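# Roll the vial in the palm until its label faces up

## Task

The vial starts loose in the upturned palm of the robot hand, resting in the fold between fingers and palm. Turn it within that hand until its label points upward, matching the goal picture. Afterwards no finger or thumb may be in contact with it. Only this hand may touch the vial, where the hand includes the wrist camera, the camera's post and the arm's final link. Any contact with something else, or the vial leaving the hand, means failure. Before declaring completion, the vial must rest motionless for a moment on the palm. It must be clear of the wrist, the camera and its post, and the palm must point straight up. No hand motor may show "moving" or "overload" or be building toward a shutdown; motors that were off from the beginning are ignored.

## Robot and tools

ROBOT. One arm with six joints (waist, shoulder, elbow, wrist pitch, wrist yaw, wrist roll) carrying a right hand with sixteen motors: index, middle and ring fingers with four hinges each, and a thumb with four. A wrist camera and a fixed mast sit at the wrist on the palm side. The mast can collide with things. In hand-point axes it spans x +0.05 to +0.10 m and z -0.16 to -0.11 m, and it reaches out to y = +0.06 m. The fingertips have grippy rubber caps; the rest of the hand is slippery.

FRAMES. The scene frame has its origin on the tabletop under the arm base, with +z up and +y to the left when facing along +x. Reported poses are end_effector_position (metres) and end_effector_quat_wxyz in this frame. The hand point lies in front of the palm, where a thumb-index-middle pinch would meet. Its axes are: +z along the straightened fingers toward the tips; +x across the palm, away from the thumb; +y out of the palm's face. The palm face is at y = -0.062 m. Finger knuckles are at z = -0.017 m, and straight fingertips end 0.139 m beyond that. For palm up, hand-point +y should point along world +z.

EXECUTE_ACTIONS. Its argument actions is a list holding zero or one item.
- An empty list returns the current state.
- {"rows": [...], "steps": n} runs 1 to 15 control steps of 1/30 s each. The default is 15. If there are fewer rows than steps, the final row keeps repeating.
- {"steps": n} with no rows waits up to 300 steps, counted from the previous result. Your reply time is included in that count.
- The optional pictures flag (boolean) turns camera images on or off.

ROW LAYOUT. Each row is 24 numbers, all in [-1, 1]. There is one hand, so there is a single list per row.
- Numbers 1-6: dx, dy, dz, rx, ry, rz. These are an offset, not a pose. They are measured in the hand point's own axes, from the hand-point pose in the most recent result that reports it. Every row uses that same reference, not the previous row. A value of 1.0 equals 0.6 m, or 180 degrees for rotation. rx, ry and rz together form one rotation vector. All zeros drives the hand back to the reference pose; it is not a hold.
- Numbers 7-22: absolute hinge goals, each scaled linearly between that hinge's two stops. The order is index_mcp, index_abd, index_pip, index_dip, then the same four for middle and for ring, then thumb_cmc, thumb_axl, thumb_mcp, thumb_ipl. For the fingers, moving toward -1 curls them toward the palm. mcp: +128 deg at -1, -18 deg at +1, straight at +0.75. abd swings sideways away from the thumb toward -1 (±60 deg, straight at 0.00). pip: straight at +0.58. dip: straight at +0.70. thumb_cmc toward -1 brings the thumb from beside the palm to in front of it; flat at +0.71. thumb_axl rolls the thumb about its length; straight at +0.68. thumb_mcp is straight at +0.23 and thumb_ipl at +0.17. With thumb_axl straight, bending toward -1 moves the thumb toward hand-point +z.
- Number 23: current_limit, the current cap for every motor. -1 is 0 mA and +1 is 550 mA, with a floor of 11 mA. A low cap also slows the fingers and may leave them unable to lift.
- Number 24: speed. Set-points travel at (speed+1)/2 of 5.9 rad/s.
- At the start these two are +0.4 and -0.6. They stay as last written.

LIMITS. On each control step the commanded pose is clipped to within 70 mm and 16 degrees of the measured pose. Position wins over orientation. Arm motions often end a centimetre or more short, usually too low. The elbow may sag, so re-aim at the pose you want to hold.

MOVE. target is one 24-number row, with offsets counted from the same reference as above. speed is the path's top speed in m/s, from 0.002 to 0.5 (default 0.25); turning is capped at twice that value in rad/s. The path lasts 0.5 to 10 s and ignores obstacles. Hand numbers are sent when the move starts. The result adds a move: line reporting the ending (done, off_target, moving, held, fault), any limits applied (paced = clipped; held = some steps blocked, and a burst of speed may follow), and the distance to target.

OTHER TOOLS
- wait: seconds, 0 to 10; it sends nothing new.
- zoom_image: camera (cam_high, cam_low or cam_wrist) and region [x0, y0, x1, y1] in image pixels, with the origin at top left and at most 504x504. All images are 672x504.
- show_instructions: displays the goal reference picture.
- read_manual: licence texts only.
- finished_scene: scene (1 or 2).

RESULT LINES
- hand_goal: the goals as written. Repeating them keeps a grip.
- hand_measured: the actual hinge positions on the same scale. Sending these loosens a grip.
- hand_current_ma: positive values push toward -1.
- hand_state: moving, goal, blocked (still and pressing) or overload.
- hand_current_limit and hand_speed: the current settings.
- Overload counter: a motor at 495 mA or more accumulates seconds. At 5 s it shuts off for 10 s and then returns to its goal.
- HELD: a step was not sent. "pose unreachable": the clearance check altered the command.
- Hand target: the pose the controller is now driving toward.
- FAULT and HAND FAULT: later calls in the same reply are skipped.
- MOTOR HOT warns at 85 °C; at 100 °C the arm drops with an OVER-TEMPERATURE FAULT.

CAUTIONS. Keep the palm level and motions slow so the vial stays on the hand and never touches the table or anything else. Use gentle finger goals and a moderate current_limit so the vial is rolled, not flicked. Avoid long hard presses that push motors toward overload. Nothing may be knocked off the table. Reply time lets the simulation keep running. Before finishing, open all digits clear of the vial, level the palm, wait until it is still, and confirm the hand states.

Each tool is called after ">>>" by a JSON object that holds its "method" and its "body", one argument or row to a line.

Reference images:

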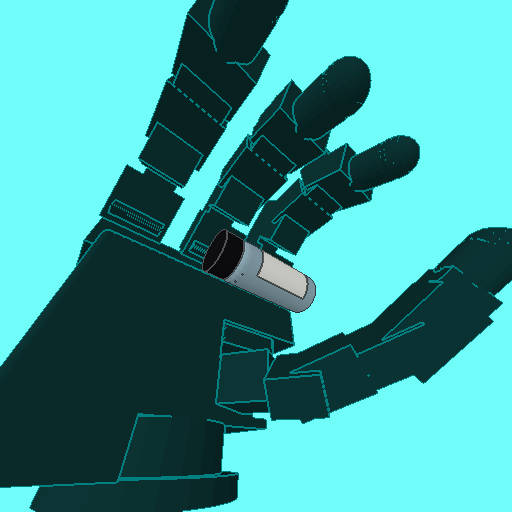

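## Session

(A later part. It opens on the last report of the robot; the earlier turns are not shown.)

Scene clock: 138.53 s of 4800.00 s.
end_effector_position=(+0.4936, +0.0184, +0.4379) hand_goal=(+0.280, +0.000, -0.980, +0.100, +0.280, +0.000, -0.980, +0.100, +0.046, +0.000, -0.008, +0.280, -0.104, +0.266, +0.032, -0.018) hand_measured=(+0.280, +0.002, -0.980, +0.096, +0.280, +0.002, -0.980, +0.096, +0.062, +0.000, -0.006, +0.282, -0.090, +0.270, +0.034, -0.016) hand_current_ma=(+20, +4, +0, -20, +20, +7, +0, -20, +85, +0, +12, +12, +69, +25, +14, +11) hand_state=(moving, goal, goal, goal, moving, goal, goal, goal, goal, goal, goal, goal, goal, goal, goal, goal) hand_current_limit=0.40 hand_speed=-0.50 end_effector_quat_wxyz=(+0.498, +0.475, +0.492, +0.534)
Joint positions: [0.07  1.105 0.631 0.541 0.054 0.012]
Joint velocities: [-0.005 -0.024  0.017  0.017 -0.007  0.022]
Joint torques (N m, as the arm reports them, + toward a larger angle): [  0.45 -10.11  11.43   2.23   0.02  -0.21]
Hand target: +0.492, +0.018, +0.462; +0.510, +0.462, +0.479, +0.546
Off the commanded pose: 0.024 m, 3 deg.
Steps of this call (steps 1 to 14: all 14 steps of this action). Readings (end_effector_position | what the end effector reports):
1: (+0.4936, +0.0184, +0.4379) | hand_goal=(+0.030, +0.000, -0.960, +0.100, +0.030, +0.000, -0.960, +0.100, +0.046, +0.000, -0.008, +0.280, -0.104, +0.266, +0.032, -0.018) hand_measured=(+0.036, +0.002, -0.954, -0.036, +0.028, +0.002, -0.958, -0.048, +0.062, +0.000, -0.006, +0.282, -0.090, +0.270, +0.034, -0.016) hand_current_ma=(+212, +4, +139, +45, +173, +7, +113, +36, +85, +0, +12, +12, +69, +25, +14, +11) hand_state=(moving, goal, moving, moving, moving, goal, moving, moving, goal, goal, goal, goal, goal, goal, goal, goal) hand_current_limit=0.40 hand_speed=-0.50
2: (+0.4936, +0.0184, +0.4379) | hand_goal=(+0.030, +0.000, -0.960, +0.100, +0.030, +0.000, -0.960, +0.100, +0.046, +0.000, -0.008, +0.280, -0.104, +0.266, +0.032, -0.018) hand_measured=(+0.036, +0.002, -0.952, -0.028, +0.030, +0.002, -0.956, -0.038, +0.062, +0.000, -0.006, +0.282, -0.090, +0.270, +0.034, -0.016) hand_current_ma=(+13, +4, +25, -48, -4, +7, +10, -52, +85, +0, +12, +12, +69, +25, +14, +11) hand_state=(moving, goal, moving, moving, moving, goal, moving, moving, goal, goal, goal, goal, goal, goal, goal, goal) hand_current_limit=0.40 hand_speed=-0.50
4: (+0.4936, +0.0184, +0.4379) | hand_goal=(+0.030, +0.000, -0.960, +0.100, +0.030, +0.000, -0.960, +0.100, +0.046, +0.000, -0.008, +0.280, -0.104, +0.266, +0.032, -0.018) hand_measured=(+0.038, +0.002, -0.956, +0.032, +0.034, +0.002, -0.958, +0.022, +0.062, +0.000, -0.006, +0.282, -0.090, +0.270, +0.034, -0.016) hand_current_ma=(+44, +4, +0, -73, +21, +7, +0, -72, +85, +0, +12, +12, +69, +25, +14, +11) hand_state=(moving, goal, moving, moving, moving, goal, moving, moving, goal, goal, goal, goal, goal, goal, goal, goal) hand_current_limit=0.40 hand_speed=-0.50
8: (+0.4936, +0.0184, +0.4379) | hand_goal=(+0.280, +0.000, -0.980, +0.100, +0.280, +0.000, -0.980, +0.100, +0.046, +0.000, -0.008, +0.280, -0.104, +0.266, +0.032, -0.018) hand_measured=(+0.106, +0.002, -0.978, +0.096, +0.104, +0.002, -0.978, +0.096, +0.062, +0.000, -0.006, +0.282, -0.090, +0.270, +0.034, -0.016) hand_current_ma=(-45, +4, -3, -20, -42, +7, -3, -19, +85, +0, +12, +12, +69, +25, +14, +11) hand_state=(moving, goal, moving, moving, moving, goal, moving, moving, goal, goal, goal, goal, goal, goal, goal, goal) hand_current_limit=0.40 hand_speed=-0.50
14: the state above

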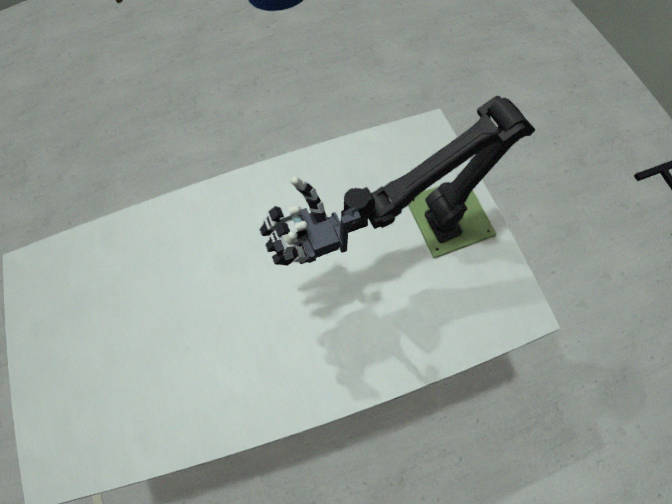

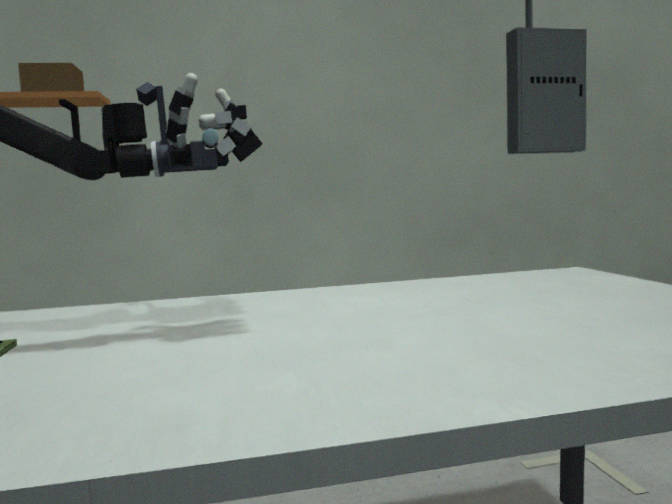

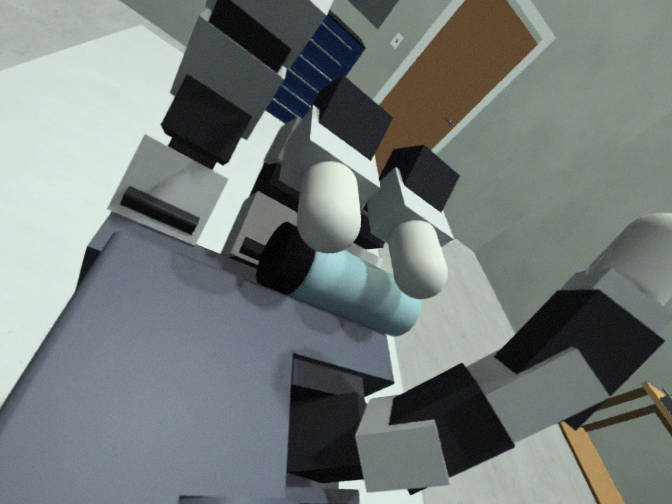

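>>> {"method": "execute_actions", "body": {
  "actions": [
    {"rows":[[0,0.04,0.002,-0.0157,0,0, 0.28,0,-0.98,-0.09, 0.28,0,-0.98,-0.1, 0.046,0,-0.008,0.28, -0.104,0.266,0.032,-0.018, 0.4,-0.6]],"steps":9}
  ],
  "pictures": false
}}

>>> {"method": "execute_actions", "body": {
  "actions": [
    {"rows":[[0,0.04,0.002,-0.0157,0,0, 0.0,0,-0.98,-0.08, 0.0,0,-0.98,-0.09, 0.046,0,-0.008,0.28, -0.104,0.266,0.032,-0.018, 0.4,-0.8]],"steps":9}
  ],
  "pictures": false
}}

>>> {"method": "execute_actions", "body": {
  "actions": [
    {"rows":[[0,0.04,0.002,-0.0157,0,0, 0.0,0,-0.98,-0.052, 0.0,0,-0.98,-0.062, 0.046,0,-0.008,0.28, -0.104,0.266,0.032,-0.018, 0.4,-0.8]],"steps":12}
  ],
  "pictures": false
}}

>>> {"method": "execute_actions", "body": {
  "actions": [
    {"rows":[[0,0.04,0.002,-0.0157,0,0, 0.03,0,-0.96,0.1, 0.03,0,-0.96,0.1, 0.046,0,-0.008,0.28, -0.104,0.266,0.032,-0.018, 0.4,-0.5],[0,0.04,0.002,-0.0157,0,0, 0.03,0,-0.96,0.1, 0.03,0,-0.96,0.1, 0.046,0,-0.008,0.28, -0.104,0.266,0.032,-0.018, 0.4,-0.5],[0,0.04,0.002,-0.0157,0,0, 0.03,0,-0.96,0.1, 0.03,0,-0.96,0.1, 0.046,0,-0.008,0.28, -0.104,0.266,0.032,-0.018, 0.4,-0.5],[0,0.04,0.002,-0.0157,0,0, 0.03,0,-0.96,0.1, 0.03,0,-0.96,0.1, 0.046,0,-0.008,0.28, -0.104,0.266,0.032,-0.018, 0.4,-0.5],[0,0.04,0.002,-0.0157,0,0, 0.28,0,-0.98,0.1, 0.28,0,-0.98,0.1, 0.046,0,-0.008,0.28, -0.104,0.266,0.032,-0.018, 0.4,-0.5]],"steps":14}
  ]
}}

>>> {"method": "zoom_image", "body": {
  "camera": "cam_wrist",
  "region": [230, 180, 470, 360]
}}

Scene clock: 151.27 s of 4800.00 s.
end_effector_position=(+0.4936, +0.0184, +0.4379) hand_goal=(+0.280, +0.000, -0.980, -0.090, +0.280, +0.000, -0.980, -0.100, +0.046, +0.000, -0.008, +0.280, -0.104, +0.266, +0.032, -0.018) hand_measured=(+0.284, +0.002, -0.972, -0.066, +0.284, +0.002, -0.974, -0.080, +0.062, +0.000, -0.006, +0.282, -0.090, +0.270, +0.034, -0.016) hand_current_ma=(+21, +5, +49, +118, +21, +7, +45, +107, +85, +0, +12, +12, +69, +25, +14, +11) hand_state=(goal, goal, moving, moving, goal, goal, moving, moving, goal, goal, goal, goal, goal, goal, goal, goal) hand_current_limit=0.40 hand_speed=-0.60 end_effector_quat_wxyz=(+0.498, +0.475, +0.492, +0.534)
Joint positions: [0.07  1.105 0.631 0.541 0.054 0.012]
Joint velocities: [-0.005 -0.015 -0.007  0.017 -0.022  0.081]
Joint torques (N m, as the arm reports them, + toward a larger angle): [ 0.14 -9.97 11.37  2.22  0.   -0.17]
Hand target: +0.492, +0.018, +0.462; +0.510, +0.462, +0.479, +0.546
Off the commanded pose: 0.024 m, 3 deg.
Steps of this call (steps 1 to 90: nothing new was sent; then 9.43 s passed at rest; steps 91 to 99: all 9 steps of this action). Readings (end_effector_position | what the end effector reports):
91: (+0.4936, +0.0184, +0.4379) | hand_goal=(+0.280, +0.000, -0.980, -0.090, +0.280, +0.000, -0.980, -0.100, +0.046, +0.000, -0.008, +0.280, -0.104, +0.266, +0.032, -0.018) hand_measured=(+0.282, +0.002, -0.980, +0.096, +0.282, +0.002, -0.980, +0.096, +0.062, +0.000, -0.006, +0.282, -0.090, +0.270, +0.034, -0.016) hand_current_ma=(+16, +4, +0, -20, +16, +7, +0, -20, +85, +0, +12, +12, +69, +25, +14, +11) hand_state=(goal, goal, goal, moving, goal, goal, goal, moving, goal, goal, goal, goal, goal, goal, goal, goal) hand_current_limit=0.40 hand_speed=-0.60
92: (+0.4936, +0.0184, +0.4379) | hand_goal=(+0.280, +0.000, -0.980, -0.090, +0.280, +0.000, -0.980, -0.100, +0.046, +0.000, -0.008, +0.280, -0.104, +0.266, +0.032, -0.018) hand_measured=(+0.282, +0.002, -0.980, +0.090, +0.282, +0.002, -0.980, +0.090, +0.062, +0.000, -0.006, +0.282, -0.090, +0.270, +0.034, -0.016) hand_current_ma=(+16, +4, +0, +56, +16, +7, +0, +56, +85, +0, +12, +12, +69, +25, +14, +11) hand_state=(goal, goal, goal, moving, goal, goal, goal, moving, goal, goal, goal, goal, goal, goal, goal, goal) hand_current_limit=0.40 hand_speed=-0.60
94: (+0.4936, +0.0184, +0.4379) | hand_goal=(+0.280, +0.000, -0.980, -0.090, +0.280, +0.000, -0.980, -0.100, +0.046, +0.000, -0.008, +0.280, -0.104, +0.266, +0.032, -0.018) hand_measured=(+0.282, +0.002, -0.980, +0.040, +0.282, +0.002, -0.980, +0.040, +0.062, +0.000, -0.006, +0.282, -0.090, +0.270, +0.034, -0.016) hand_current_ma=(+16, +4, +0, +53, +16, +7, +0, +52, +85, +0, +12, +12, +69, +25, +14, +11) hand_state=(goal, goal, goal, moving, goal, goal, goal, moving, goal, goal, goal, goal, goal, goal, goal, goal) hand_current_limit=0.40 hand_speed=-0.60
98: (+0.4936, +0.0184, +0.4379) | hand_goal=(+0.280, +0.000, -0.980, -0.090, +0.280, +0.000, -0.980, -0.100, +0.046, +0.000, -0.008, +0.280, -0.104, +0.266, +0.032, -0.018) hand_measured=(+0.282, +0.002, -0.974, -0.064, +0.282, +0.002, -0.976, -0.076, +0.062, +0.000, -0.006, +0.282, -0.090, +0.270, +0.034, -0.016) hand_current_ma=(+19, +5, +62, +135, +25, +7, +56, +121, +85, +0, +12, +12, +69, +25, +14, +11) hand_state=(goal, goal, moving, moving, moving, goal, moving, moving, goal, goal, goal, goal, goal, goal, goal, goal) hand_current_limit=0.40 hand_speed=-0.60
99: the state above

Scene clock: 151.57 s of 4800.00 s.
end_effector_position=(+0.4936, +0.0184, +0.4379) hand_goal=(+0.000, +0.000, -0.980, -0.080, +0.000, +0.000, -0.980, -0.090, +0.046, +0.000, -0.008, +0.280, -0.104, +0.266, +0.032, -0.018) hand_measured=(+0.206, +0.002, -0.960, -0.068, +0.202, +0.002, -0.962, -0.080, +0.062, +0.000, -0.006, +0.282, -0.090, +0.270, +0.034, -0.016) hand_current_ma=(+234, +5, +123, +64, +209, +7, +107, +51, +85, +0, +12, +12, +69, +25, +14, +11) hand_state=(moving, goal, moving, goal, moving, goal, moving, goal, goal, goal, goal, goal, goal, goal, goal, goal) hand_current_limit=0.40 hand_speed=-0.80 end_effector_quat_wxyz=(+0.498, +0.475, +0.492, +0.534)
Joint positions: [0.07  1.105 0.631 0.541 0.054 0.012]
Joint velocities: [-0.005 -0.005  0.007 -0.002 -0.066 -0.051]
Joint torques (N m, as the arm reports them, + toward a larger angle): [ 0.45 -9.88 11.4   2.15  0.03 -0.13]
Hand target: +0.492, +0.018, +0.462; +0.510, +0.462, +0.479, +0.546
Off the commanded pose: 0.024 m, 3 deg.
Steps of this call (steps 1 to 9: all 9 steps of this action). Readings (end_effector_position | what the end effector reports):
1: (+0.4936, +0.0184, +0.4379) | hand_goal=(+0.000, +0.000, -0.980, -0.080, +0.000, +0.000, -0.980, -0.090, +0.046, +0.000, -0.008, +0.280, -0.104, +0.266, +0.032, -0.018) hand_measured=(+0.284, +0.002, -0.972, -0.068, +0.284, +0.002, -0.972, -0.080, +0.062, +0.000, -0.006, +0.282, -0.090, +0.270, +0.034, -0.016) hand_current_ma=(+21, +5, +47, +116, +21, +7, +40, +104, +85, +0, +12, +12, +69, +25, +14, +11) hand_state=(moving, goal, goal, moving, moving, goal, moving, moving, goal, goal, goal, goal, goal, goal, goal, goal) hand_current_limit=0.40 hand_speed=-0.80
2: (+0.4936, +0.0184, +0.4379) | hand_goal=(+0.000, +0.000, -0.980, -0.080, +0.000, +0.000, -0.980, -0.090, +0.046, +0.000, -0.008, +0.280, -0.104, +0.266, +0.032, -0.018) hand_measured=(+0.282, +0.002, -0.972, -0.068, +0.282, +0.002, -0.972, -0.080, +0.062, +0.000, -0.006, +0.282, -0.090, +0.270, +0.034, -0.016) hand_current_ma=(+105, +5, +46, +51, +104, +7, +39, +37, +85, +0, +12, +12, +69, +25, +14, +11) hand_state=(moving, goal, goal, moving, moving, goal, goal, moving, goal, goal, goal, goal, goal, goal, goal, goal) hand_current_limit=0.40 hand_speed=-0.80
4: (+0.4936, +0.0184, +0.4379) | hand_goal=(+0.000, +0.000, -0.980, -0.080, +0.000, +0.000, -0.980, -0.090, +0.046, +0.000, -0.008, +0.280, -0.104, +0.266, +0.032, -0.018) hand_measured=(+0.266, +0.002, -0.968, -0.068, +0.266, +0.002, -0.970, -0.080, +0.062, +0.000, -0.006, +0.282, -0.090, +0.270, +0.034, -0.016) hand_current_ma=(+188, +5, +75, +63, +171, +7, +64, +49, +85, +0, +12, +12, +69, +25, +14, +11) hand_state=(moving, goal, moving, goal, moving, goal, moving, goal, goal, goal, goal, goal, goal, goal, goal, goal) hand_current_limit=0.40 hand_speed=-0.80
8: (+0.4936, +0.0184, +0.4379) | hand_goal=(+0.000, +0.000, -0.980, -0.080, +0.000, +0.000, -0.980, -0.090, +0.046, +0.000, -0.008, +0.280, -0.104, +0.266, +0.032, -0.018) hand_measured=(+0.220, +0.002, -0.962, -0.068, +0.216, +0.002, -0.964, -0.080, +0.062, +0.000, -0.006, +0.282, -0.090, +0.270, +0.034, -0.016) hand_current_ma=(+225, +5, +112, +64, +201, +7, +97, +50, +85, +0, +12, +12, +69, +25, +13, +11) hand_state=(moving, goal, moving, goal, moving, goal, moving, goal, goal, goal, goal, goal, goal, goal, goal, goal) hand_current_limit=0.40 hand_speed=-0.80
9: the state above

Scene clock: 151.97 s of 4800.00 s.
end_effector_position=(+0.4936, +0.0184, +0.4379) hand_goal=(+0.000, +0.000, -0.980, -0.052, +0.000, +0.000, -0.980, -0.062, +0.046, +0.000, -0.008, +0.280, -0.104, +0.266, +0.032, -0.018) hand_measured=(+0.040, +0.002, -0.950, -0.042, +0.032, +0.002, -0.956, -0.054, +0.062, +0.000, -0.006, +0.282, -0.090, +0.270, +0.034, -0.016) hand_current_ma=(+226, +5, +157, +53, +183, +7, +127, +42, +85, +0, +12, +12, +69, +25, +14, +11) hand_state=(moving, goal, blocked, goal, moving, goal, blocked, goal, goal, goal, goal, goal, goal, goal, goal, goal) hand_current_limit=0.40 hand_speed=-0.80 end_effector_quat_wxyz=(+0.498, +0.475, +0.492, +0.534)
Joint positions: [0.07  1.105 0.631 0.541 0.054 0.012]
Joint velocities: [-0.005 -0.005 -0.002 -0.007  0.007  0.007]
Joint torques (N m, as the arm reports them, + toward a larger angle): [ 0.09 -9.95 11.34  2.25  0.03 -0.18]
Hand target: +0.492, +0.018, +0.462; +0.510, +0.462, +0.479, +0.546
Off the commanded pose: 0.024 m, 3 deg.
Steps of this call (steps 1 to 12: all 12 steps of this action). Readings (end_effector_position | what the end effector reports):
1: (+0.4936, +0.0184, +0.4379) | hand_goal=(+0.000, +0.000, -0.980, -0.052, +0.000, +0.000, -0.980, -0.062, +0.046, +0.000, -0.008, +0.280, -0.104, +0.266, +0.032, -0.018) hand_measured=(+0.192, +0.002, -0.958, -0.068, +0.188, +0.002, -0.960, -0.080, +0.062, +0.000, -0.006, +0.282, -0.090, +0.270, +0.034, -0.016) hand_current_ma=(+243, +5, +133, +64, +217, +7, +116, +51, +85, +0, +12, +12, +69, +25, +14, +11) hand_state=(moving, goal, moving, moving, moving, goal, moving, moving, goal, goal, goal, goal, goal, goal, goal, goal) hand_current_limit=0.40 hand_speed=-0.80
2: (+0.4936, +0.0184, +0.4379) | hand_goal=(+0.000, +0.000, -0.980, -0.052, +0.000, +0.000, -0.980, -0.062, +0.046, +0.000, -0.008, +0.280, -0.104, +0.266, +0.032, -0.018) hand_measured=(+0.178, +0.002, -0.956, -0.064, +0.172, +0.002, -0.958, -0.078, +0.062, +0.000, -0.006, +0.282, -0.090, +0.270, +0.034, -0.016) hand_current_ma=(+236, +5, +127, +24, +205, +7, +109, +13, +85, +0, +12, +12, +69, +25, +14, +11) hand_state=(moving, goal, moving, moving, moving, goal, moving, moving, goal, goal, goal, goal, goal, goal, goal, goal) hand_current_limit=0.40 hand_speed=-0.80
4: (+0.4936, +0.0184, +0.4379) | hand_goal=(+0.000, +0.000, -0.980, -0.052, +0.000, +0.000, -0.980, -0.062, +0.046, +0.000, -0.008, +0.280, -0.104, +0.266, +0.032, -0.018) hand_measured=(+0.142, +0.002, -0.956, -0.050, +0.136, +0.002, -0.958, -0.062, +0.062, +0.000, -0.006, +0.282, -0.090, +0.270, +0.034, -0.016) hand_current_ma=(+169, +5, +127, +20, +136, +7, +108, +11, +85, +0, +12, +12, +69, +25, +14, +11) hand_state=(moving, goal, blocked, moving, moving, goal, blocked, moving, goal, goal, goal, goal, goal, goal, goal, goal) hand_current_limit=0.40 hand_speed=-0.80
8: (+0.4936, +0.0184, +0.4379) | hand_goal=(+0.000, +0.000, -0.980, -0.052, +0.000, +0.000, -0.980, -0.062, +0.046, +0.000, -0.008, +0.280, -0.104, +0.266, +0.032, -0.018) hand_measured=(+0.086, +0.002, -0.954, -0.044, +0.076, +0.002, -0.958, -0.056, +0.062, +0.000, -0.006, +0.282, -0.090, +0.270, +0.034, -0.016) hand_current_ma=(+244, +5, +141, +49, +203, +7, +114, +39, +85, +0, +12, +12, +69, +25, +14, +11) hand_state=(moving, goal, moving, moving, moving, goal, moving, moving, goal, goal, goal, goal, goal, goal, goal, goal) hand_current_limit=0.40 hand_speed=-0.80
12: the state above

Scene clock: 152.43 s of 4800.00 s.
end_effector_position=(+0.4936, +0.0184, +0.4379) hand_goal=(+0.280, +0.000, -0.980, +0.100, +0.280, +0.000, -0.980, +0.100, +0.046, +0.000, -0.008, +0.280, -0.104, +0.266, +0.032, -0.018) hand_measured=(+0.280, +0.002, -0.980, +0.096, +0.280, +0.002, -0.980, +0.096, +0.062, +0.000, -0.006, +0.282, -0.090, +0.270, +0.034, -0.016) hand_current_ma=(+20, +5, +0, -20, +20, +7, +0, -20, +85, +0, +12, +12, +69, +25, +14, +11) hand_state=(moving, goal, goal, goal, moving, goal, goal, goal, goal, goal, goal, goal, goal, goal, goal, goal) hand_current_limit=0.40 hand_speed=-0.50 end_effector_quat_wxyz=(+0.498, +0.475, +0.492, +0.534)
Joint positions: [0.07  1.105 0.631 0.541 0.054 0.012]
Joint velocities: [-0.005  0.005 -0.017 -0.027  0.066  0.007]
Joint torques (N m, as the arm reports them, + toward a larger angle): [-0.11 -9.56 11.54  2.18  0.03 -0.17]
Hand target: +0.492, +0.018, +0.462; +0.510, +0.462, +0.479, +0.546
Off the commanded pose: 0.024 m, 3 deg.
Steps of this call (steps 1 to 14: all 14 steps of this action). Readings (end_effector_position | what the end effector reports):
1: (+0.4936, +0.0184, +0.4379) | hand_goal=(+0.030, +0.000, -0.960, +0.100, +0.030, +0.000, -0.960, +0.100, +0.046, +0.000, -0.008, +0.280, -0.104, +0.266, +0.032, -0.018) hand_measured=(+0.038, +0.002, -0.950, -0.042, +0.030, +0.002, -0.954, -0.054, +0.062, +0.000, -0.006, +0.282, -0.090, +0.270, +0.034, -0.016) hand_current_ma=(+228, +5, +156, +53, +185, +7, +127, +42, +85, +0, +12, +12, +69, +25, +14, +11) hand_state=(moving, goal, moving, moving, moving, goal, moving, moving, goal, goal, goal, goal, goal, goal, goal, goal) hand_current_limit=0.40 hand_speed=-0.50
2: (+0.4936, +0.0184, +0.4379) | hand_goal=(+0.030, +0.000, -0.960, +0.100, +0.030, +0.000, -0.960, +0.100, +0.046, +0.000, -0.008, +0.280, -0.104, +0.266, +0.032, -0.018) hand_measured=(+0.038, +0.002, -0.948, -0.034, +0.032, +0.002, -0.952, -0.046, +0.062, +0.000, -0.006, +0.282, -0.090, +0.270, +0.034, -0.016) hand_current_ma=(+21, +5, +38, -43, +1, +7, +21, -48, +85, +0, +12, +12, +69, +25, +14, +11) hand_state=(moving, goal, moving, moving, moving, goal, moving, moving, goal, goal, goal, goal, goal, goal, goal, goal) hand_current_limit=0.40 hand_speed=-0.50
4: (+0.4936, +0.0184, +0.4379) | hand_goal=(+0.030, +0.000, -0.960, +0.100, +0.030, +0.000, -0.960, +0.100, +0.046, +0.000, -0.008, +0.280, -0.104, +0.266, +0.032, -0.018) hand_measured=(+0.040, +0.002, -0.956, +0.024, +0.034, +0.002, -0.956, +0.014, +0.062, +0.000, -0.006, +0.282, -0.090, +0.270, +0.034, -0.016) hand_current_ma=(+50, +5, +0, -73, +27, +7, +0, -72, +85, +0, +12, +12, +69, +25, +14, +11) hand_state=(moving, goal, moving, moving, moving, goal, moving, moving, goal, goal, goal, goal, goal, goal, goal, goal) hand_current_limit=0.40 hand_speed=-0.50
8: (+0.4936, +0.0184, +0.4379) | hand_goal=(+0.280, +0.000, -0.980, +0.100, +0.280, +0.000, -0.980, +0.100, +0.046, +0.000, -0.008, +0.280, -0.104, +0.266, +0.032, -0.018) hand_measured=(+0.106, +0.002, -0.978, +0.096, +0.104, +0.002, -0.978, +0.096, +0.062, +0.000, -0.006, +0.282, -0.090, +0.270, +0.034, -0.016) hand_current_ma=(-45, +5, -3, -19, -41, +7, -3, -19, +85, +0, +12, +12, +69, +25, +14, +11) hand_state=(moving, goal, moving, moving, moving, goal, moving, moving, goal, goal, goal, goal, goal, goal, goal, goal) hand_current_limit=0.40 hand_speed=-0.50
14: the state above

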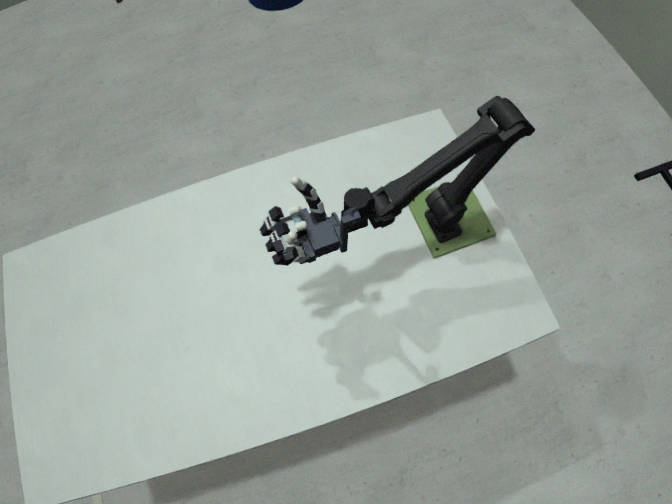

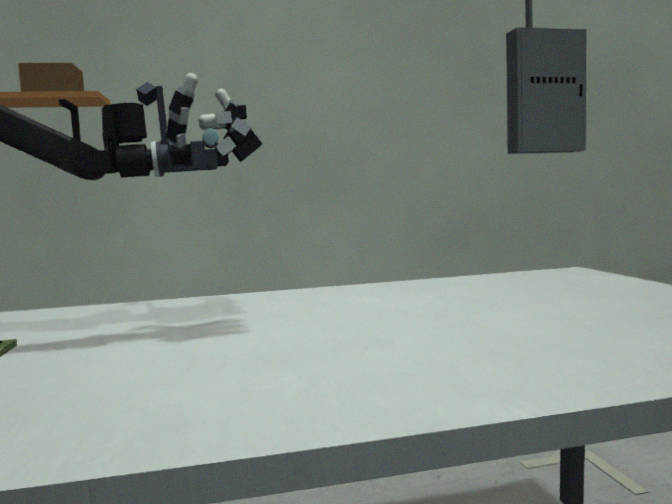

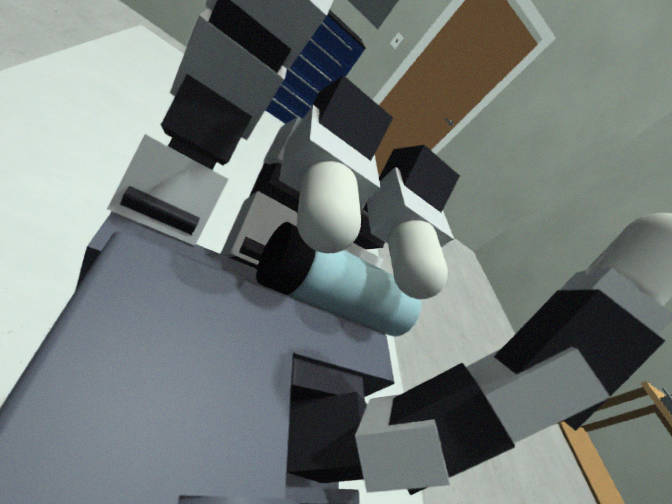

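Region (230, 180, 470, 360) of cam_wrist's 672x504 image, scaled by 2.100, with more detail than that image has; it fills the top 378 rows of this view, and the rest is white.

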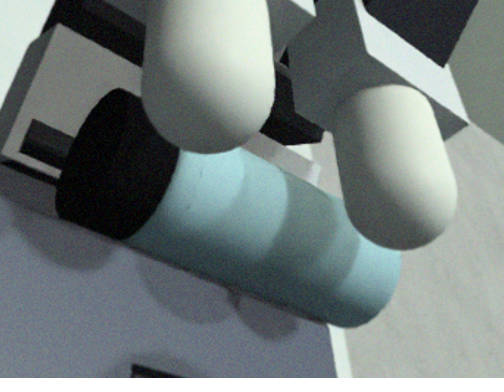

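>>> {"method": "zoom_image", "body": {
  "camera": "cam_low",
  "region": [190, 115, 240, 160]
}}

>>> {"method": "zoom_image", "body": {
  "camera": "cam_high",
  "region": [265, 195, 325, 250]
}}

Region (190, 115, 240, 160) of cam_low's 672x504 image, scaled by 10.080, with more detail than that image has; it fills the top 454 rows of this view, and the rest is white.

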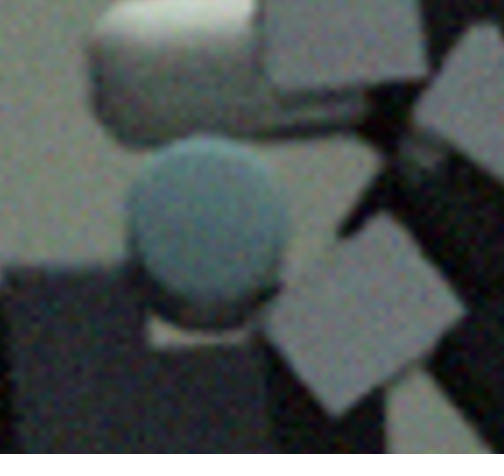

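Region (265, 195, 325, 250) of cam_high's 672x504 image, scaled by 8.400, with more detail than that image has; it fills the top 462 rows of this view, and the rest is white.

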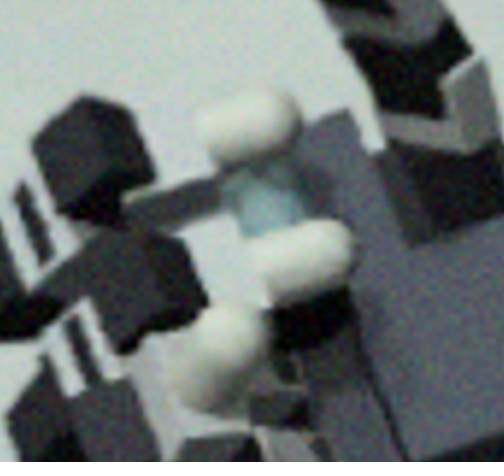

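>>> {"method": "execute_actions", "body": {
  "actions": [
    {"rows":[[0,0.04,0.002,-0.0157,0,0, 0.41,0,-0.98,0.0, 0.41,0,-0.98,0.0, 0.046,0,-0.008,0.28, -0.104,0.266,0.032,-0.018, 0.7,-0.6],[0,0.04,0.002,-0.0157,0,0, 0.41,0,-0.98,0.0, 0.41,0,-0.98,0.0, 0.046,0,-0.008,0.28, -0.104,0.266,0.032,-0.018, 0.7,-0.6],[0,0.04,0.002,-0.0157,0,0, 0.41,0,-0.98,0.0, 0.41,0,-0.98,0.0, 0.046,0,-0.008,0.28, -0.104,0.266,0.032,-0.018, 0.7,-0.6],[0,0.04,0.002,-0.0157,0,0, 0.41,0,-0.98,0.0, 0.41,0,-0.98,0.0, 0.046,0,-0.008,0.28, -0.104,0.266,0.032,-0.018, 0.7,-0.6],[0,0.04,0.002,-0.0157,0,0, 0.41,0,-0.98,-0.15, 0.41,0,-0.98,-0.162, 0.046,0,-0.008,0.28, -0.104,0.266,0.032,-0.018, 0.7,-0.6]],"steps":13}
  ],
  "pictures": false
}}

>>> {"method": "execute_actions", "body": {
  "actions": [
    {"rows":[[0,0.04,0.002,-0.0157,0,0, 0.26,0,-0.98,-0.14, 0.26,0,-0.98,-0.152, 0.046,0,-0.008,0.28, -0.104,0.266,0.032,-0.018, 0.7,-0.85],[0,0.04,0.002,-0.0157,0,0, 0.26,0,-0.98,-0.14, 0.26,0,-0.98,-0.152, 0.046,0,-0.008,0.28, -0.104,0.266,0.032,-0.018, 0.7,-0.85],[0,0.04,0.002,-0.0157,0,0, 0.26,0,-0.98,-0.14, 0.26,0,-0.98,-0.152, 0.046,0,-0.008,0.28, -0.104,0.266,0.032,-0.018, 0.7,-0.85],[0,0.04,0.002,-0.0157,0,0, 0.26,0,-0.98,-0.13, 0.26,0,-0.98,-0.142, 0.046,0,-0.008,0.28, -0.104,0.266,0.032,-0.018, 0.7,-0.85],[0,0.04,0.002,-0.0157,0,0, 0.26,0,-0.98,-0.13, 0.26,0,-0.98,-0.142, 0.046,0,-0.008,0.28, -0.104,0.266,0.032,-0.018, 0.7,-0.85],[0,0.04,0.002,-0.0157,0,0, 0.26,0,-0.98,-0.12, 0.26,0,-0.98,-0.132, 0.046,0,-0.008,0.28, -0.104,0.266,0.032,-0.018, 0.7,-0.85],[0,0.04,0.002,-0.0157,0,0, 0.26,0,-0.98,-0.12, 0.26,0,-0.98,-0.132, 0.046,0,-0.008,0.28, -0.104,0.266,0.032,-0.018, 0.7,-0.85],[0,0.04,0.002,-0.0157,0,0, 0.26,0,-0.98,-0.11, 0.26,0,-0.98,-0.122, 0.046,0,-0.008,0.28, -0.104,0.266,0.032,-0.018, 0.7,-0.85],[0,0.04,0.002,-0.0157,0,0, 0.26,0,-0.98,-0.11, 0.26,0,-0.98,-0.122, 0.046,0,-0.008,0.28, -0.104,0.266,0.032,-0.018, 0.7,-0.85],[0,0.04,0.002,-0.0157,0,0, 0.26,0,-0.98,-0.10, 0.26,0,-0.98,-0.112, 0.046,0,-0.008,0.28, -0.104,0.266,0.032,-0.018, 0.7,-0.85],[0,0.04,0.002,-0.0157,0,0, 0.26,0,-0.98,-0.10, 0.26,0,-0.98,-0.112, 0.046,0,-0.008,0.28, -0.104,0.266,0.032,-0.018, 0.7,-0.85],[0,0.04,0.002,-0.0157,0,0, 0.26,0,-0.98,-0.09, 0.26,0,-0.98,-0.102, 0.046,0,-0.008,0.28, -0.104,0.266,0.032,-0.018, 0.7,-0.85]],"steps":15}
  ]
}}

>>> {"method": "zoom_image", "body": {
  "camera": "cam_low",
  "region": [130, 60, 280, 190]
}}

Scene clock: 186.83 s of 4800.00 s.
end_effector_position=(+0.4936, +0.0184, +0.4379) hand_goal=(+0.410, +0.000, -0.980, -0.150, +0.410, +0.000, -0.980, -0.162, +0.046, +0.000, -0.008, +0.280, -0.104, +0.266, +0.032, -0.018) hand_measured=(+0.414, +0.002, -0.970, -0.126, +0.414, +0.002, -0.970, -0.140, +0.062, +0.000, -0.006, +0.282, -0.090, +0.270, +0.034, -0.016) hand_current_ma=(+29, +5, +54, +127, +28, +7, +47, +114, +85, +0, +12, +12, +69, +25, +14, +11) hand_state=(goal, goal, goal, blocked, goal, goal, goal, blocked, goal, goal, goal, goal, goal, goal, goal, goal) hand_current_limit=0.70 hand_speed=-0.60 end_effector_quat_wxyz=(+0.498, +0.475, +0.492, +0.534)
Joint positions: [0.07  1.105 0.631 0.541 0.054 0.012]
Joint velocities: [ 0.005 -0.005  0.007 -0.012  0.007 -0.066]
Joint torques (N m, as the arm reports them, + toward a larger angle): [  0.17 -10.21  11.52   2.26   0.02  -0.17]
Hand target: +0.492, +0.018, +0.462; +0.510, +0.462, +0.479, +0.546
Off the commanded pose: 0.024 m, 3 deg.
Steps of this call (steps 1 to 90: nothing new was sent; then 30.97 s passed at rest; steps 91 to 103: all 13 steps of this action). Readings (end_effector_position | what the end effector reports):
91: (+0.4936, +0.0184, +0.4379) | hand_goal=(+0.410, +0.000, -0.980, +0.000, +0.410, +0.000, -0.980, +0.000, +0.046, +0.000, -0.008, +0.280, -0.104, +0.266, +0.032, -0.018) hand_measured=(+0.282, +0.002, -0.980, +0.096, +0.282, +0.002, -0.980, +0.096, +0.062, +0.000, -0.006, +0.282, -0.090, +0.270, +0.034, -0.016) hand_current_ma=(+16, +5, +0, -20, +16, +7, +0, -20, +85, +0, +12, +12, +69, +25, +14, +11) hand_state=(moving, goal, goal, moving, moving, goal, goal, moving, goal, goal, goal, goal, goal, goal, goal, goal) hand_current_limit=0.70 hand_speed=-0.60
92: (+0.4936, +0.0184, +0.4379) | hand_goal=(+0.410, +0.000, -0.980, +0.000, +0.410, +0.000, -0.980, +0.000, +0.046, +0.000, -0.008, +0.280, -0.104, +0.266, +0.032, -0.018) hand_measured=(+0.290, +0.002, -0.980, +0.090, +0.290, +0.002, -0.980, +0.090, +0.062, +0.000, -0.006, +0.282, -0.090, +0.270, +0.034, -0.016) hand_current_ma=(-38, +5, +0, +56, -37, +7, +0, +56, +85, +0, +12, +12, +69, +25, +14, +11) hand_state=(moving, goal, goal, moving, moving, goal, goal, moving, goal, goal, goal, goal, goal, goal, goal, goal) hand_current_limit=0.70 hand_speed=-0.60
94: (+0.4936, +0.0184, +0.4379) | hand_goal=(+0.410, +0.000, -0.980, +0.000, +0.410, +0.000, -0.980, +0.000, +0.046, +0.000, -0.008, +0.280, -0.104, +0.266, +0.032, -0.018) hand_measured=(+0.342, +0.002, -0.980, +0.040, +0.342, +0.002, -0.980, +0.040, +0.062, +0.000, -0.006, +0.282, -0.090, +0.270, +0.034, -0.016) hand_current_ma=(-24, +5, +0, +53, -23, +7, +0, +52, +85, +0, +12, +12, +69, +25, +13, +11) hand_state=(moving, goal, goal, moving, moving, goal, goal, moving, goal, goal, goal, goal, goal, goal, goal, goal) hand_current_limit=0.70 hand_speed=-0.60
98: (+0.4936, +0.0184, +0.4379) | hand_goal=(+0.410, +0.000, -0.980, -0.150, +0.410, +0.000, -0.980, -0.162, +0.046, +0.000, -0.008, +0.280, -0.104, +0.266, +0.032, -0.018) hand_measured=(+0.412, +0.002, -0.980, -0.058, +0.412, +0.002, -0.980, -0.058, +0.062, +0.000, -0.006, +0.282, -0.090, +0.270, +0.034, -0.016) hand_current_ma=(+23, +5, +0, +53, +23, +7, +0, +52, +85, +0, +12, +12, +69, +25, +14, +11) hand_state=(moving, goal, goal, moving, moving, goal, goal, moving, goal, goal, goal, goal, goal, goal, goal, goal) hand_current_limit=0.70 hand_speed=-0.60
103: the state above

Scene clock: 187.33 s of 4800.00 s.
end_effector_position=(+0.4936, +0.0184, +0.4379) hand_goal=(+0.260, +0.000, -0.980, -0.090, +0.260, +0.000, -0.980, -0.102, +0.046, +0.000, -0.008, +0.280, -0.104, +0.266, +0.032, -0.018) hand_measured=(+0.314, +0.002, -0.944, -0.074, +0.314, +0.002, -0.944, -0.090, +0.062, +0.000, -0.006, +0.282, -0.090, +0.270, +0.034, -0.016) hand_current_ma=(+313, +5, +202, +89, +319, +7, +192, +72, +85, +0, +12, +12, +69, +25, +14, +11) hand_state=(moving, goal, moving, moving, moving, goal, moving, moving, goal, goal, goal, goal, goal, goal, goal, goal) hand_current_limit=0.70 hand_speed=-0.85 end_effector_quat_wxyz=(+0.498, +0.475, +0.492, +0.534)
Joint positions: [0.07  1.105 0.631 0.541 0.054 0.012]
Joint velocities: [-0.015  0.005 -0.012 -0.002  0.066 -0.007]
Joint torques (N m, as the arm reports them, + toward a larger angle): [  0.59 -10.06  11.5    2.24   0.02  -0.19]
Hand target: +0.492, +0.018, +0.462; +0.510, +0.462, +0.479, +0.546
Off the commanded pose: 0.024 m, 3 deg.
Steps of this call (steps 1 to 15: all 15 steps of this action). Readings (end_effector_position | what the end effector reports):
1: (+0.4936, +0.0184, +0.4379) | hand_goal=(+0.260, +0.000, -0.980, -0.140, +0.260, +0.000, -0.980, -0.152, +0.046, +0.000, -0.008, +0.280, -0.104, +0.266, +0.032, -0.018) hand_measured=(+0.414, +0.002, -0.970, -0.126, +0.414, +0.002, -0.970, -0.140, +0.062, +0.000, -0.006, +0.282, -0.090, +0.270, +0.034, -0.016) hand_current_ma=(+29, +5, +53, +127, +28, +7, +46, +113, +85, +0, +12, +12, +69, +25, +14, +11) hand_state=(moving, goal, goal, moving, moving, goal, goal, moving, goal, goal, goal, goal, goal, goal, goal, goal) hand_current_limit=0.70 hand_speed=-0.85
2: (+0.4936, +0.0184, +0.4379) | hand_goal=(+0.260, +0.000, -0.980, -0.140, +0.260, +0.000, -0.980, -0.152, +0.046, +0.000, -0.008, +0.280, -0.104, +0.266, +0.032, -0.018) hand_measured=(+0.414, +0.002, -0.970, -0.126, +0.414, +0.002, -0.970, -0.140, +0.062, +0.000, -0.006, +0.282, -0.090, +0.270, +0.034, -0.016) hand_current_ma=(+110, +5, +53, +62, +109, +7, +47, +47, +85, +0, +12, +12, +69, +25, +14, +11) hand_state=(moving, goal, goal, moving, moving, goal, goal, moving, goal, goal, goal, goal, goal, goal, goal, goal) hand_current_limit=0.70 hand_speed=-0.85
4: (+0.4936, +0.0184, +0.4379) | hand_goal=(+0.260, +0.000, -0.980, -0.130, +0.260, +0.000, -0.980, -0.142, +0.046, +0.000, -0.008, +0.280, -0.104, +0.266, +0.032, -0.018) hand_measured=(+0.404, +0.002, -0.968, -0.126, +0.404, +0.002, -0.970, -0.140, +0.062, +0.000, -0.006, +0.282, -0.090, +0.270, +0.034, -0.016) hand_current_ma=(+171, +5, +75, +74, +168, +7, +67, +60, +85, +0, +12, +12, +69, +25, +14, +11) hand_state=(moving, goal, moving, moving, moving, goal, moving, moving, goal, goal, goal, goal, goal, goal, goal, goal) hand_current_limit=0.70 hand_speed=-0.85
8: (+0.4936, +0.0184, +0.4379) | hand_goal=(+0.260, +0.000, -0.980, -0.110, +0.260, +0.000, -0.980, -0.122, +0.046, +0.000, -0.008, +0.280, -0.104, +0.266, +0.032, -0.018) hand_measured=(+0.378, +0.002, -0.960, -0.114, +0.376, +0.002, -0.962, -0.128, +0.062, +0.000, -0.006, +0.282, -0.090, +0.270, +0.034, -0.016) hand_current_ma=(+260, +5, +122, +47, +256, +7, +111, +35, +85, +0, +12, +12, +69, +25, +14, +11) hand_state=(moving, goal, moving, moving, moving, goal, moving, moving, goal, goal, goal, goal, goal, goal, goal, goal) hand_current_limit=0.70 hand_speed=-0.85
15: the state above

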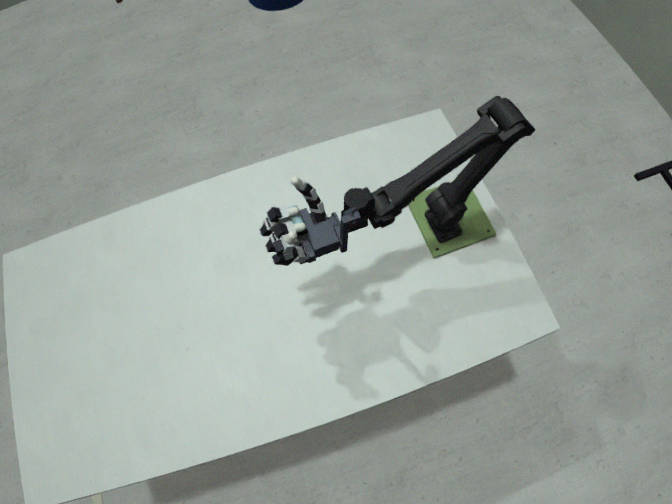

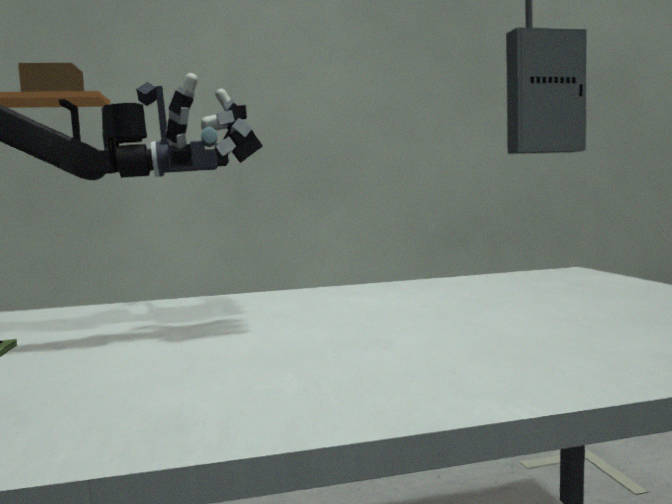

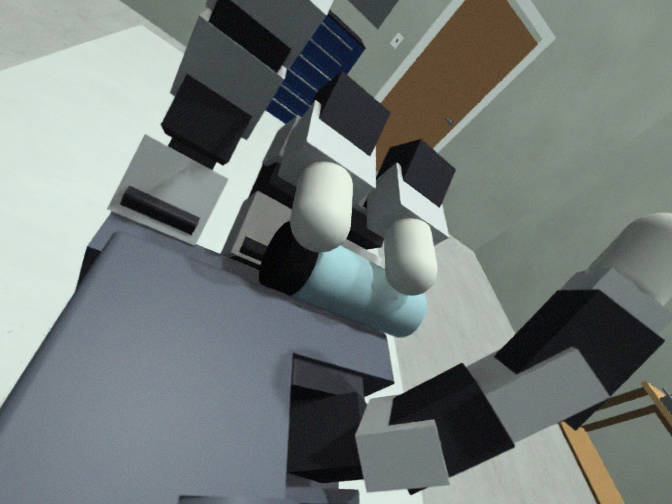

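Region (130, 60, 280, 190) of cam_low's 672x504 image, scaled by 3.360, with more detail than that image has; it fills the top 437 rows of this view, and the rest is white.

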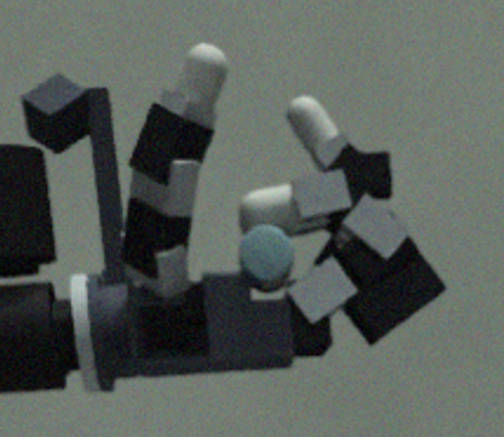

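>>> {"method": "move", "body": {
  "target": [0,0.04,0.002,-0.0157,0,0, 0.15,0,-0.96,-0.065, 0.15,0,-0.96,-0.078, 0.046,0,-0.008,0.28, -0.104,0.266,0.032,-0.018, 0.7,-0.88]
}}

>>> {"method": "zoom_image", "body": {
  "camera": "cam_low",
  "region": [130, 60, 280, 190]
}}

Scene clock: 192.80 s of 4800.00 s.
end_effector_position=(+0.4936, +0.0184, +0.4379) hand_goal=(+0.150, +0.000, -0.960, -0.064, +0.150, +0.000, -0.960, -0.078, +0.046, +0.000, -0.008, +0.280, -0.104, +0.266, +0.032, -0.018) hand_measured=(+0.212, +0.002, -0.906, -0.038, +0.212, +0.002, -0.906, -0.056, +0.062, +0.000, -0.006, +0.282, -0.090, +0.270, +0.034, -0.016) hand_current_ma=(+381, +6, +280, +134, +396, +7, +272, +115, +85, +0, +12, +12, +69, +25, +14, +11) hand_state=(blocked, goal, blocked, blocked, blocked, goal, blocked, blocked, goal, goal, goal, goal, goal, goal, goal, goal) hand_current_limit=0.70 hand_speed=-0.88 end_effector_quat_wxyz=(+0.498, +0.475, +0.492, +0.534)
Joint positions: [0.07  1.105 0.631 0.541 0.054 0.012]
Joint velocities: [ 0.005 -0.015 -0.012 -0.012 -0.022  0.007]
Joint torques (N m, as the arm reports them, + toward a larger angle): [-0.2  -9.76 11.37  2.26  0.03 -0.12]
Hand target: +0.492, +0.018, +0.462; +0.510, +0.462, +0.479, +0.546
Off the commanded pose: 0.024 m, 3 deg.
After step 90, 1.77 s passed at rest.
move: off_target

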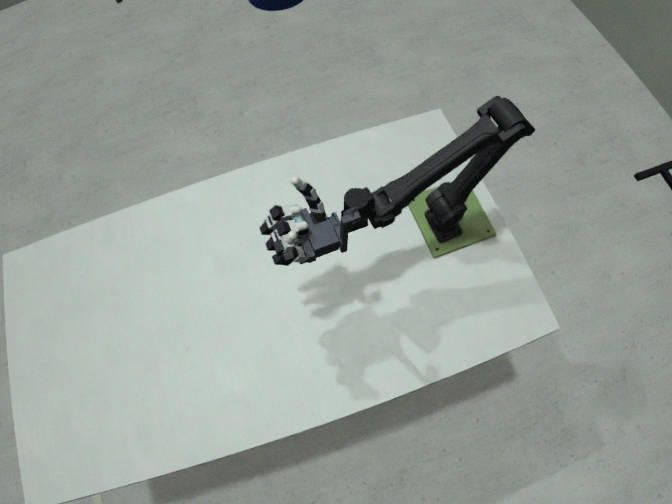

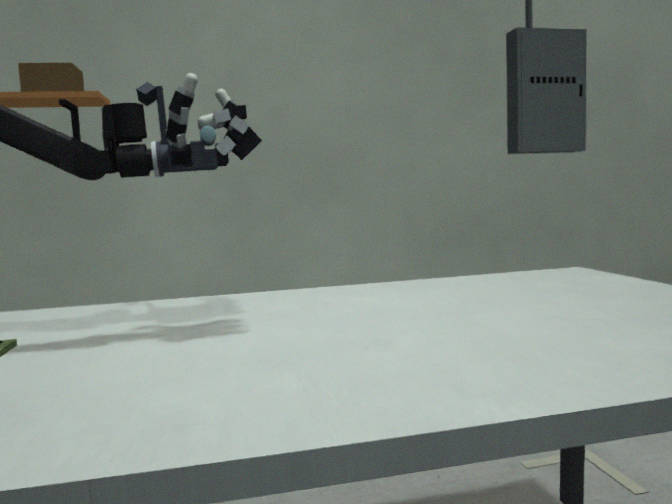

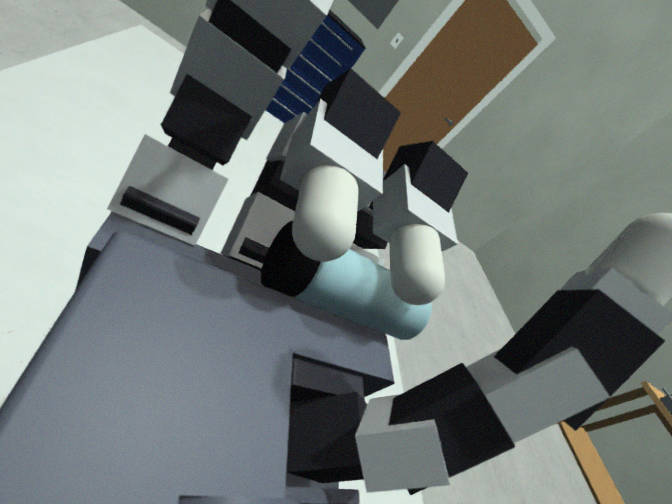

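Region (130, 60, 280, 190) of cam_low's 672x504 image, scaled by 3.360, with more detail than that image has; it fills the top 437 rows of this view, and the rest is white.

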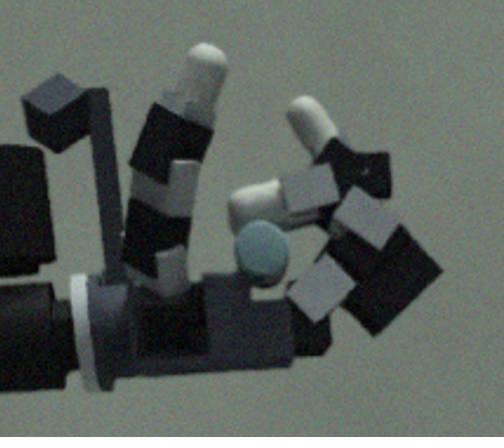

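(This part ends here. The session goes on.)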